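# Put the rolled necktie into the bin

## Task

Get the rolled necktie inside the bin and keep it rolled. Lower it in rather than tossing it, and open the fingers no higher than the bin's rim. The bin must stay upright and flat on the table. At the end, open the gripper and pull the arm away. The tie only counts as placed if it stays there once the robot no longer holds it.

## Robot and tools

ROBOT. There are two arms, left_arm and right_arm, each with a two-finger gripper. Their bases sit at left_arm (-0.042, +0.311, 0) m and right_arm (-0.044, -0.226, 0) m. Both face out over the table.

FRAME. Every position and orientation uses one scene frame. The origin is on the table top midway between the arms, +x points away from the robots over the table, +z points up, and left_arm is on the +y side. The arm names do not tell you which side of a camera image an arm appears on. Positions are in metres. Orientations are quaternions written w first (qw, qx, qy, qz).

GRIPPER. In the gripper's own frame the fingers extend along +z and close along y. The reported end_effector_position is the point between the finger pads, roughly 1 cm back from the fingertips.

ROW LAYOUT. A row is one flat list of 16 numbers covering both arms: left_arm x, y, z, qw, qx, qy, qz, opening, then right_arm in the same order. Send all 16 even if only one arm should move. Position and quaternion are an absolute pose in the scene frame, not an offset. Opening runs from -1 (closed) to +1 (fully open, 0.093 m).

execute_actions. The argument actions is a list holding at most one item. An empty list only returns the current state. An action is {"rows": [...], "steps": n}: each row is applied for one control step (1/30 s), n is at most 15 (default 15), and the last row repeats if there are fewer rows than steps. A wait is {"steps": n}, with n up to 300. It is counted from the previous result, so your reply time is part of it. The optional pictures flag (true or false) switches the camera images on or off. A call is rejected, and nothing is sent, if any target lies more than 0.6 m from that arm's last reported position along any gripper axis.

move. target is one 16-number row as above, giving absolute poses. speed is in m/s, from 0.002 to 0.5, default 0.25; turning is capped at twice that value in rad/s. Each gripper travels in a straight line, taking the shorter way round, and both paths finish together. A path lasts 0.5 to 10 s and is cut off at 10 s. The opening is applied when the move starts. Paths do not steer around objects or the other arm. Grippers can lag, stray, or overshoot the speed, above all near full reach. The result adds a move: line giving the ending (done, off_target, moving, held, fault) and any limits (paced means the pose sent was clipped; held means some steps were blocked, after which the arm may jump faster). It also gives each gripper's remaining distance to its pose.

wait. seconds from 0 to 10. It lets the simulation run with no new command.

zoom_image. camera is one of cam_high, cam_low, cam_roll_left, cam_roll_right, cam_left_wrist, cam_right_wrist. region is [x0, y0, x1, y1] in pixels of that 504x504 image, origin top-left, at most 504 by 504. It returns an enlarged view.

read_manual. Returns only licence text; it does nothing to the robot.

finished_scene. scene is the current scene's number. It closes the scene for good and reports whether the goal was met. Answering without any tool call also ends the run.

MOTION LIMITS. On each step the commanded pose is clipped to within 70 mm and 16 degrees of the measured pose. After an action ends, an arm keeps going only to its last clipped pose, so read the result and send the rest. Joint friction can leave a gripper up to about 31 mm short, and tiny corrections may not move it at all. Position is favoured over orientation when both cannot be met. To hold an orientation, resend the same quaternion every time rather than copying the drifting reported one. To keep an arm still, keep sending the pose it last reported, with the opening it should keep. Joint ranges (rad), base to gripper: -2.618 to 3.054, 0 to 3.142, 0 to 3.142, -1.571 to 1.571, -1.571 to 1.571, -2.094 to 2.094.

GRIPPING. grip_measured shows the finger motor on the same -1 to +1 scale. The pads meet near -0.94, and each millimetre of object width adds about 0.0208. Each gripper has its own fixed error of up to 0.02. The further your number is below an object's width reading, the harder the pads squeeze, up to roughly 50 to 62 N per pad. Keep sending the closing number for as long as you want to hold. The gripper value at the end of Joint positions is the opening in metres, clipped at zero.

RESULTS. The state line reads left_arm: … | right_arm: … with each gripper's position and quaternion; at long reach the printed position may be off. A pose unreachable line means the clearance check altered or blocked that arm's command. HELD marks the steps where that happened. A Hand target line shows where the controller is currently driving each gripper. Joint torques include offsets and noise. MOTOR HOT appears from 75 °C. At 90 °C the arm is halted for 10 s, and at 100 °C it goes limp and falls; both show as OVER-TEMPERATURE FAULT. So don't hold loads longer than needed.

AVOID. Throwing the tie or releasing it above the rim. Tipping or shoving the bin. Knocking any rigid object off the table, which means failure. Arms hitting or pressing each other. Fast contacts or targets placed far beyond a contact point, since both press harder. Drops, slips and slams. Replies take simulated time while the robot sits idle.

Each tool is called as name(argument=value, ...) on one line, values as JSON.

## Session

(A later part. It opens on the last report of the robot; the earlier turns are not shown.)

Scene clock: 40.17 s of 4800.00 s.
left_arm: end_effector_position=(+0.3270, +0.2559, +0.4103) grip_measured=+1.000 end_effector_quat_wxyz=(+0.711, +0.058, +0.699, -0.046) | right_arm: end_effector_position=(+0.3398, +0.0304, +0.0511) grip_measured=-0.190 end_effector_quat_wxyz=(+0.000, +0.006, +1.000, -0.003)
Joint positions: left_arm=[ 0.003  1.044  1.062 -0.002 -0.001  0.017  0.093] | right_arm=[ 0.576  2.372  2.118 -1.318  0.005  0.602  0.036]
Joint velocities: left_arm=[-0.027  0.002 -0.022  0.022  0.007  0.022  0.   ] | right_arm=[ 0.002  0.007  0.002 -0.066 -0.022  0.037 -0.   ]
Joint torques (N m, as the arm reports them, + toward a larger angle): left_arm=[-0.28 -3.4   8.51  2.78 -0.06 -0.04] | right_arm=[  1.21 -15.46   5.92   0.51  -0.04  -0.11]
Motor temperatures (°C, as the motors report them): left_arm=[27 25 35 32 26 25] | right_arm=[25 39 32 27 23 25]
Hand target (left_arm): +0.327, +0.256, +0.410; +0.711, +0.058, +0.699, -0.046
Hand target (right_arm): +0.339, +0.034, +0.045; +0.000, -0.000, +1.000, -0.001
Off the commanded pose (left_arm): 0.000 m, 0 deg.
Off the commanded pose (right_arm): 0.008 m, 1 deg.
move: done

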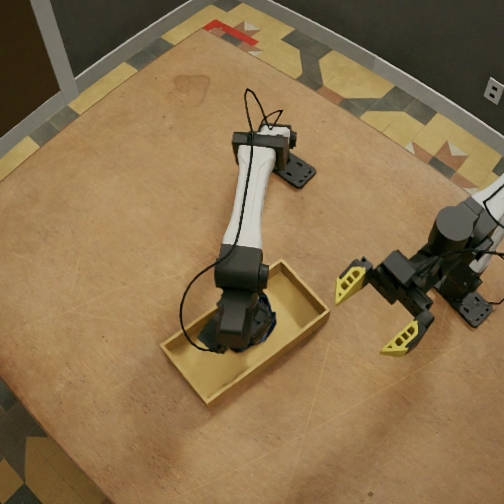

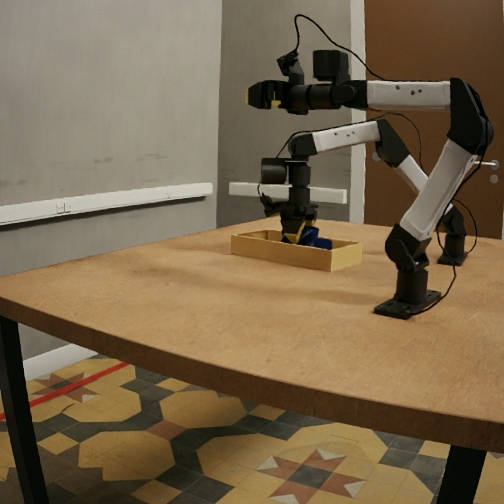

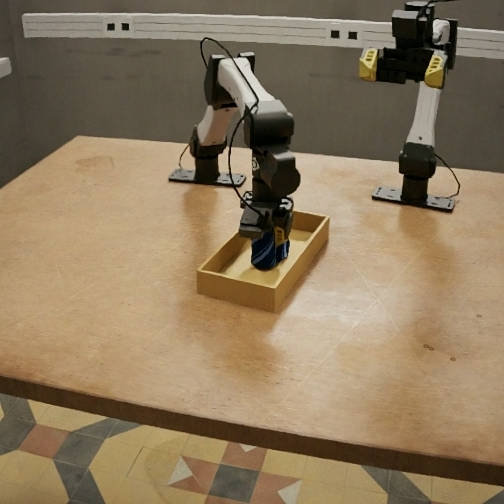

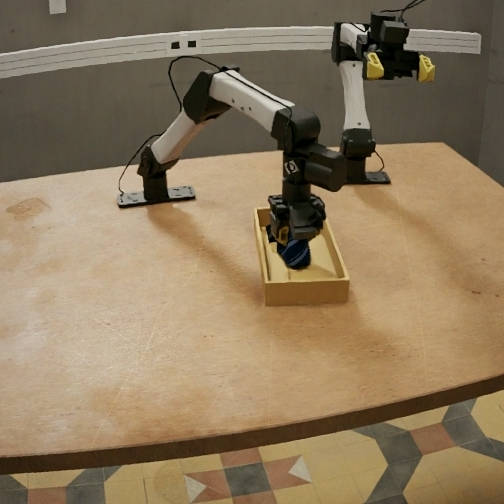

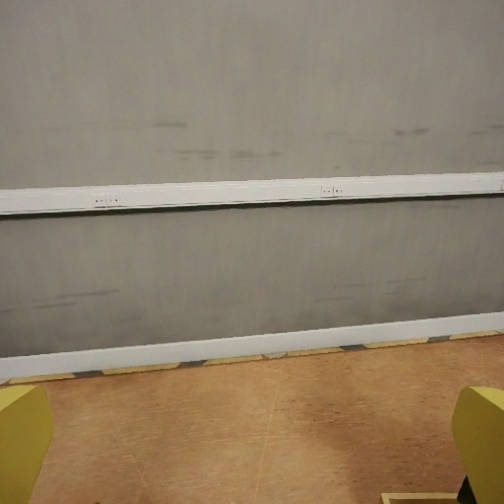

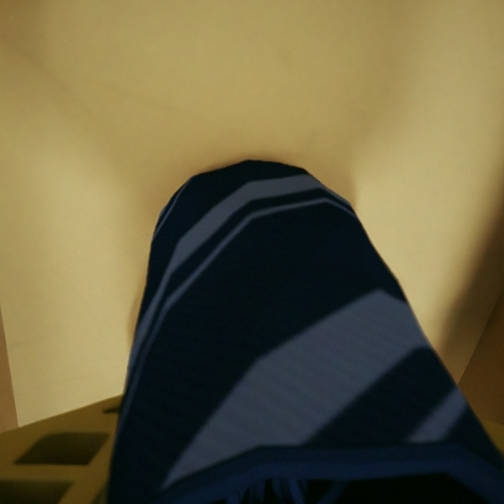

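move(target=[0.327,0.256,0.41,0.711,0.058,0.699,-0.046,1,0.34,0.035,0.045,0,0,1,0,0.8])

move(target=[0.327,0.256,0.41,0.711,0.058,0.699,-0.046,1,0.34,0.035,0.14,0,0,1,0,0.8], speed=0.12)

move(target=[0.327,0.256,0.41,0.711,0.058,0.699,-0.046,1,0.3,-0.15,0.18,0,0,1,0,1])

Scene clock: 43.40 s of 4800.00 s.
left_arm: end_effector_position=(+0.3270, +0.2559, +0.4103) grip_measured=+1.000 end_effector_quat_wxyz=(+0.711, +0.058, +0.699, -0.046) | right_arm: end_effector_position=(+0.3400, +0.0306, +0.0510) grip_measured=+0.797 end_effector_quat_wxyz=(+0.001, +0.006, +1.000, -0.002)
Joint positions: left_arm=[ 0.003  1.044  1.062 -0.002 -0.001  0.017  0.093] | right_arm=[ 0.576  2.372  2.118 -1.317  0.005  0.602  0.083]
Joint velocities: left_arm=[-0.012  0.002 -0.007 -0.022  0.11  -0.051  0.   ] | right_arm=[ 0.002 -0.002 -0.002  0.022 -0.066 -0.051  0.001]
Joint torques (N m, as the arm reports them, + toward a larger angle): left_arm=[-0.3  -3.4   8.52  2.78 -0.05 -0.04] | right_arm=[  1.06 -14.86   6.79   0.53  -0.09  -0.12]
Motor temperatures (°C, as the motors report them): left_arm=[27 25 35 32 26 25] | right_arm=[25 40 32 27 23 25]
Hand target (left_arm): +0.327, +0.256, +0.410; +0.711, +0.058, +0.699, -0.046
Hand target (right_arm): +0.340, +0.035, +0.045; -0.000, +0.000, +1.000, -0.000
Off the commanded pose (left_arm): 0.000 m, 0 deg.
Off the commanded pose (right_arm): 0.007 m, 1 deg.
move: done

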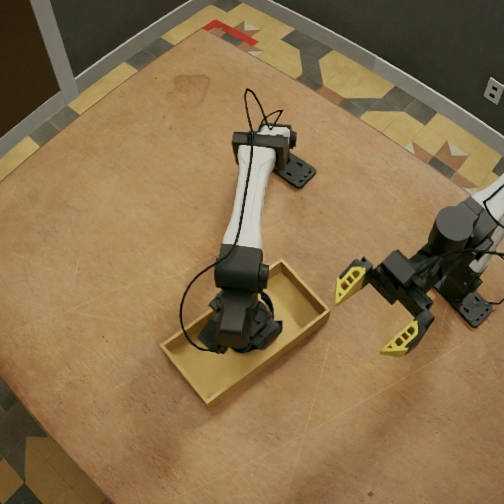

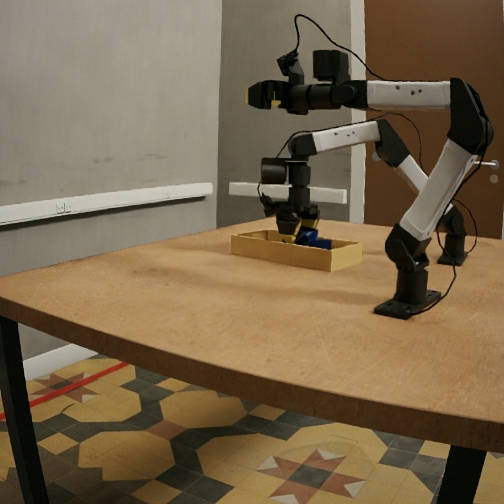

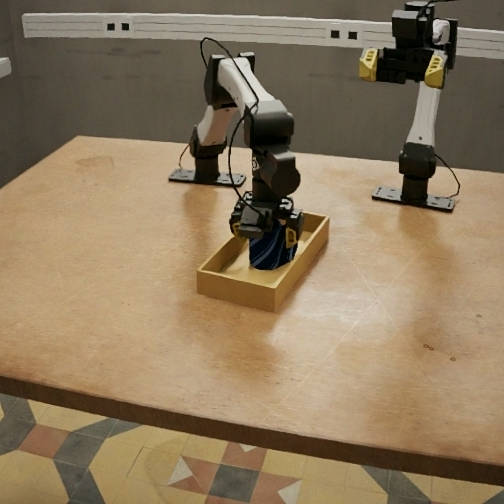

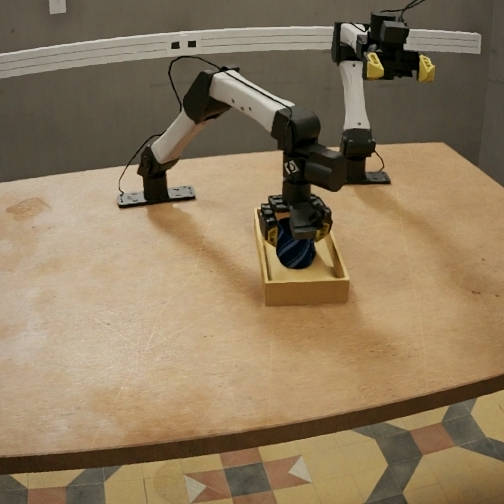

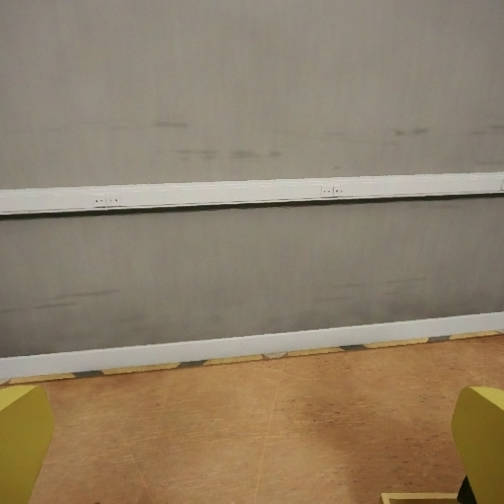

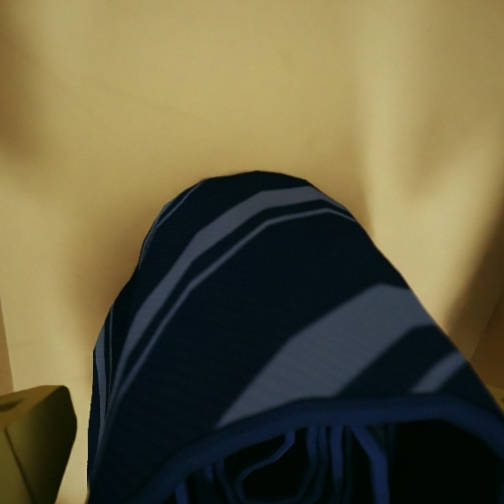

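Scene clock: 44.60 s of 4800.00 s.
left_arm: end_effector_position=(+0.3270, +0.2559, +0.4103) grip_measured=+1.000 end_effector_quat_wxyz=(+0.711, +0.058, +0.699, -0.046) | right_arm: end_effector_position=(+0.3443, +0.0335, +0.1321) grip_measured=+0.797 end_effector_quat_wxyz=(+0.033, +0.006, +0.999, +0.020)
Joint positions: left_arm=[ 0.003  1.044  1.062 -0.002 -0.001  0.017  0.093] | right_arm=[ 0.576  2.358  2.415 -1.551  0.005  0.602  0.083]
Joint velocities: left_arm=[-0.007  0.012 -0.012 -0.037 -0.037  0.007  0.   ] | right_arm=[ 0.007 -0.007 -0.007  0.007 -0.007  0.051  0.002]
Joint torques (N m, as the arm reports them, + toward a larger angle): left_arm=[-0.28 -3.39  8.53  2.78 -0.06 -0.03] | right_arm=[  0.96 -16.38   8.24   0.31  -0.03  -0.14]
Motor temperatures (°C, as the motors report them): left_arm=[27 25 35 32 26 25] | right_arm=[25 41 32 27 23 25]
Hand target (left_arm): +0.327, +0.256, +0.410; +0.711, +0.058, +0.699, -0.046
Hand target (right_arm): +0.341, +0.035, +0.139; +0.034, +0.000, +0.999, +0.023
Off the commanded pose (left_arm): 0.000 m, 0 deg.
Off the commanded pose (right_arm): 0.009 m, 4 deg.
joint sent to its limit (right arm) — the command would take joint 4 (wrist pitch) past its lower limit, so that joint was sent only as far as its limit.
move: off_target (right_arm)

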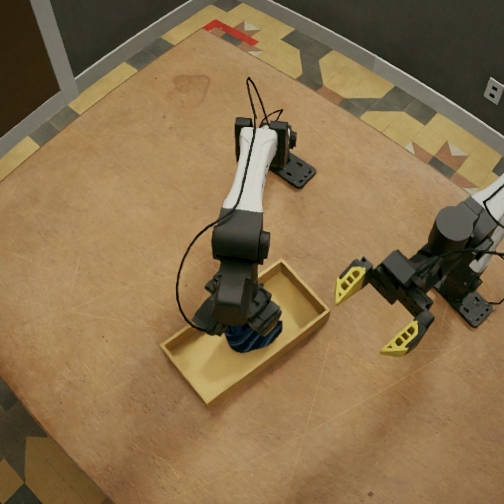

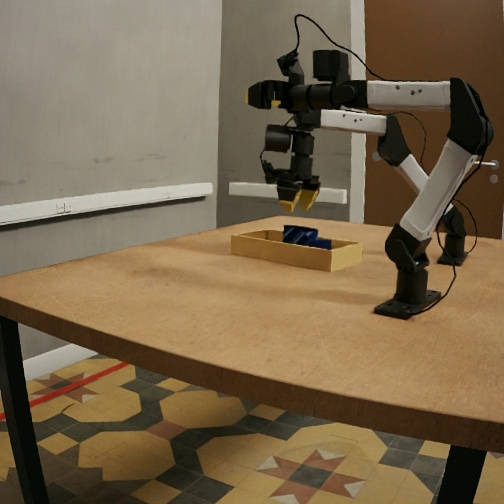

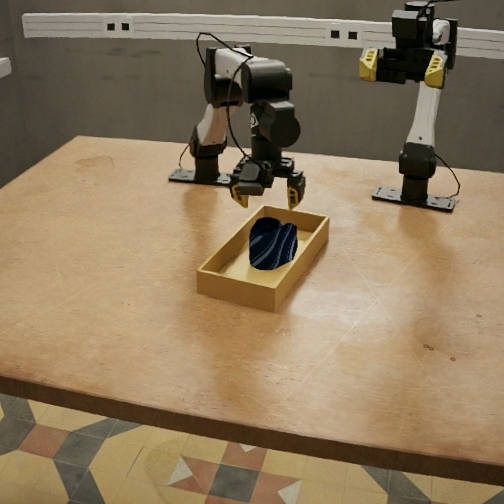

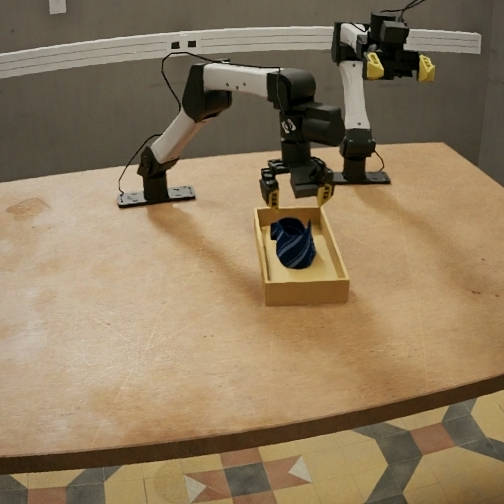

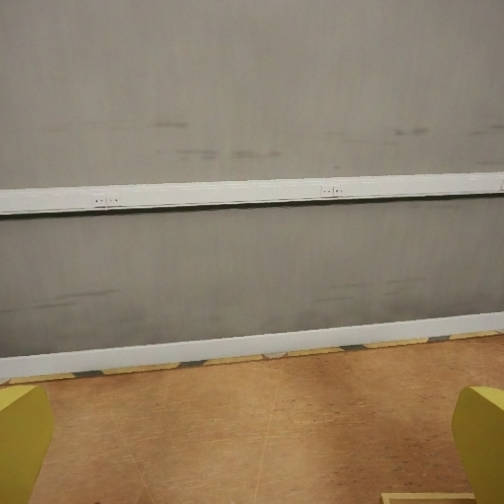

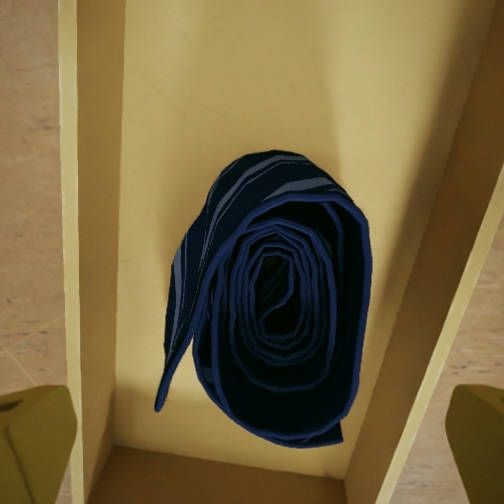

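Scene clock: 46.00 s of 4800.00 s.
left_arm: end_effector_position=(+0.3270, +0.2559, +0.4103) grip_measured=+1.000 end_effector_quat_wxyz=(+0.711, +0.058, +0.699, -0.046) | right_arm: end_effector_position=(+0.3100, -0.1491, +0.1833) grip_measured=+1.000 end_effector_quat_wxyz=(+0.016, +0.004, +1.000, +0.003)
Joint positions: left_arm=[ 0.003  1.044  1.062 -0.002 -0.001  0.017  0.093] | right_arm=[ 0.199  1.919  1.935 -1.554  0.002  0.221  0.093]
Joint velocities: left_arm=[ 0.012 -0.002 -0.002  0.007 -0.022 -0.022  0.   ] | right_arm=[-0.007 -0.002  0.027 -0.081  0.022 -0.007  0.   ]
Joint torques (N m, as the arm reports them, + toward a larger angle): left_arm=[-0.3  -3.4   8.5   2.77 -0.04 -0.03] | right_arm=[  0.5  -11.9    5.21   0.24  -0.09  -0.11]
Motor temperatures (°C, as the motors report them): left_arm=[27 25 35 32 26 25] | right_arm=[25 41 32 27 23 25]
Hand target (left_arm): +0.327, +0.256, +0.410; +0.711, +0.058, +0.699, -0.046
Hand target (right_arm): +0.302, -0.150, +0.181; +0.001, -0.000, +1.000, +0.002
Off the commanded pose (left_arm): 0.000 m, 0 deg.
Off the commanded pose (right_arm): 0.011 m, 2 deg.
joint sent to its limit (right arm) — the command would take joint 4 (wrist pitch) past its lower limit, so that joint was sent only as far as its limit.
move: off_target (right_arm)

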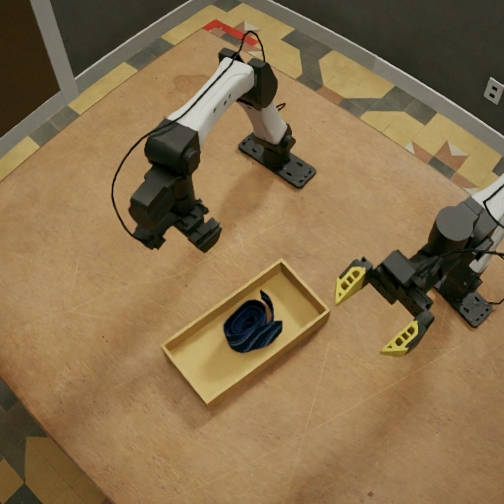

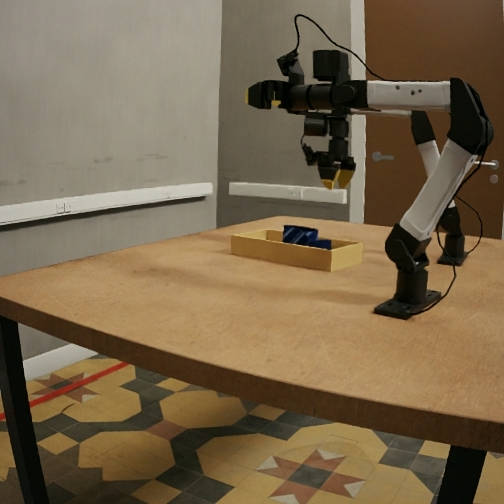

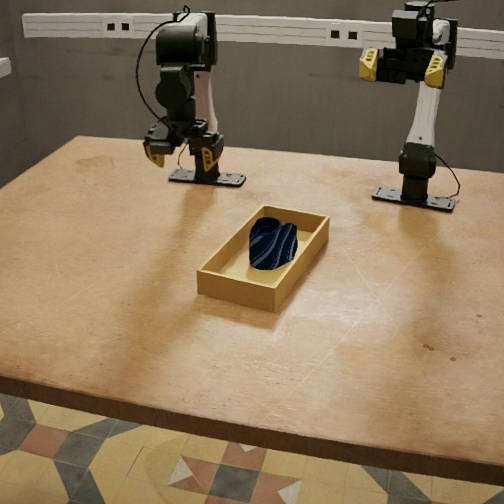

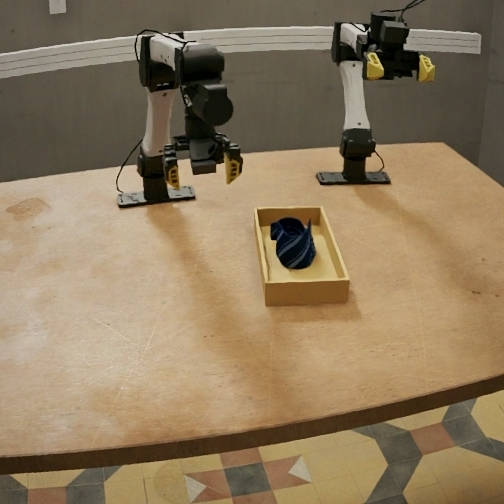

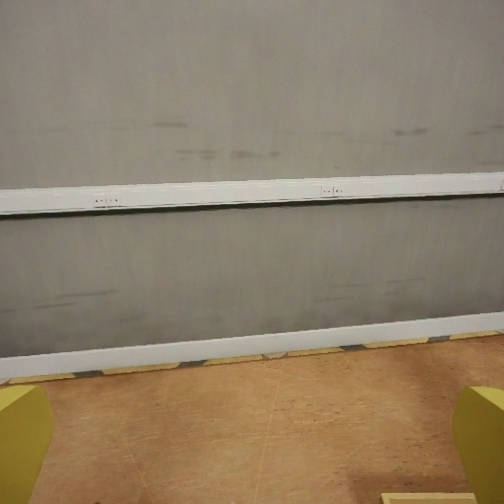

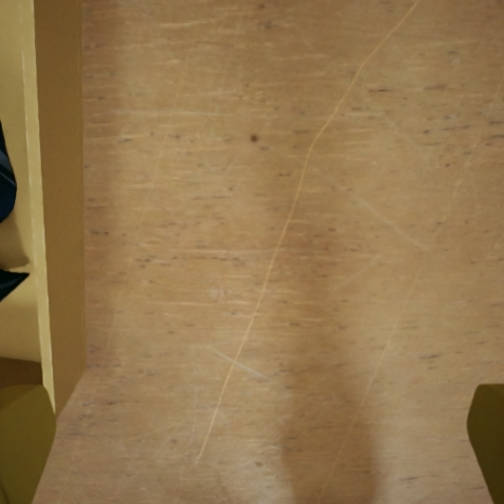

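finished_scene(scene=2)

The scene is finished: the task was done.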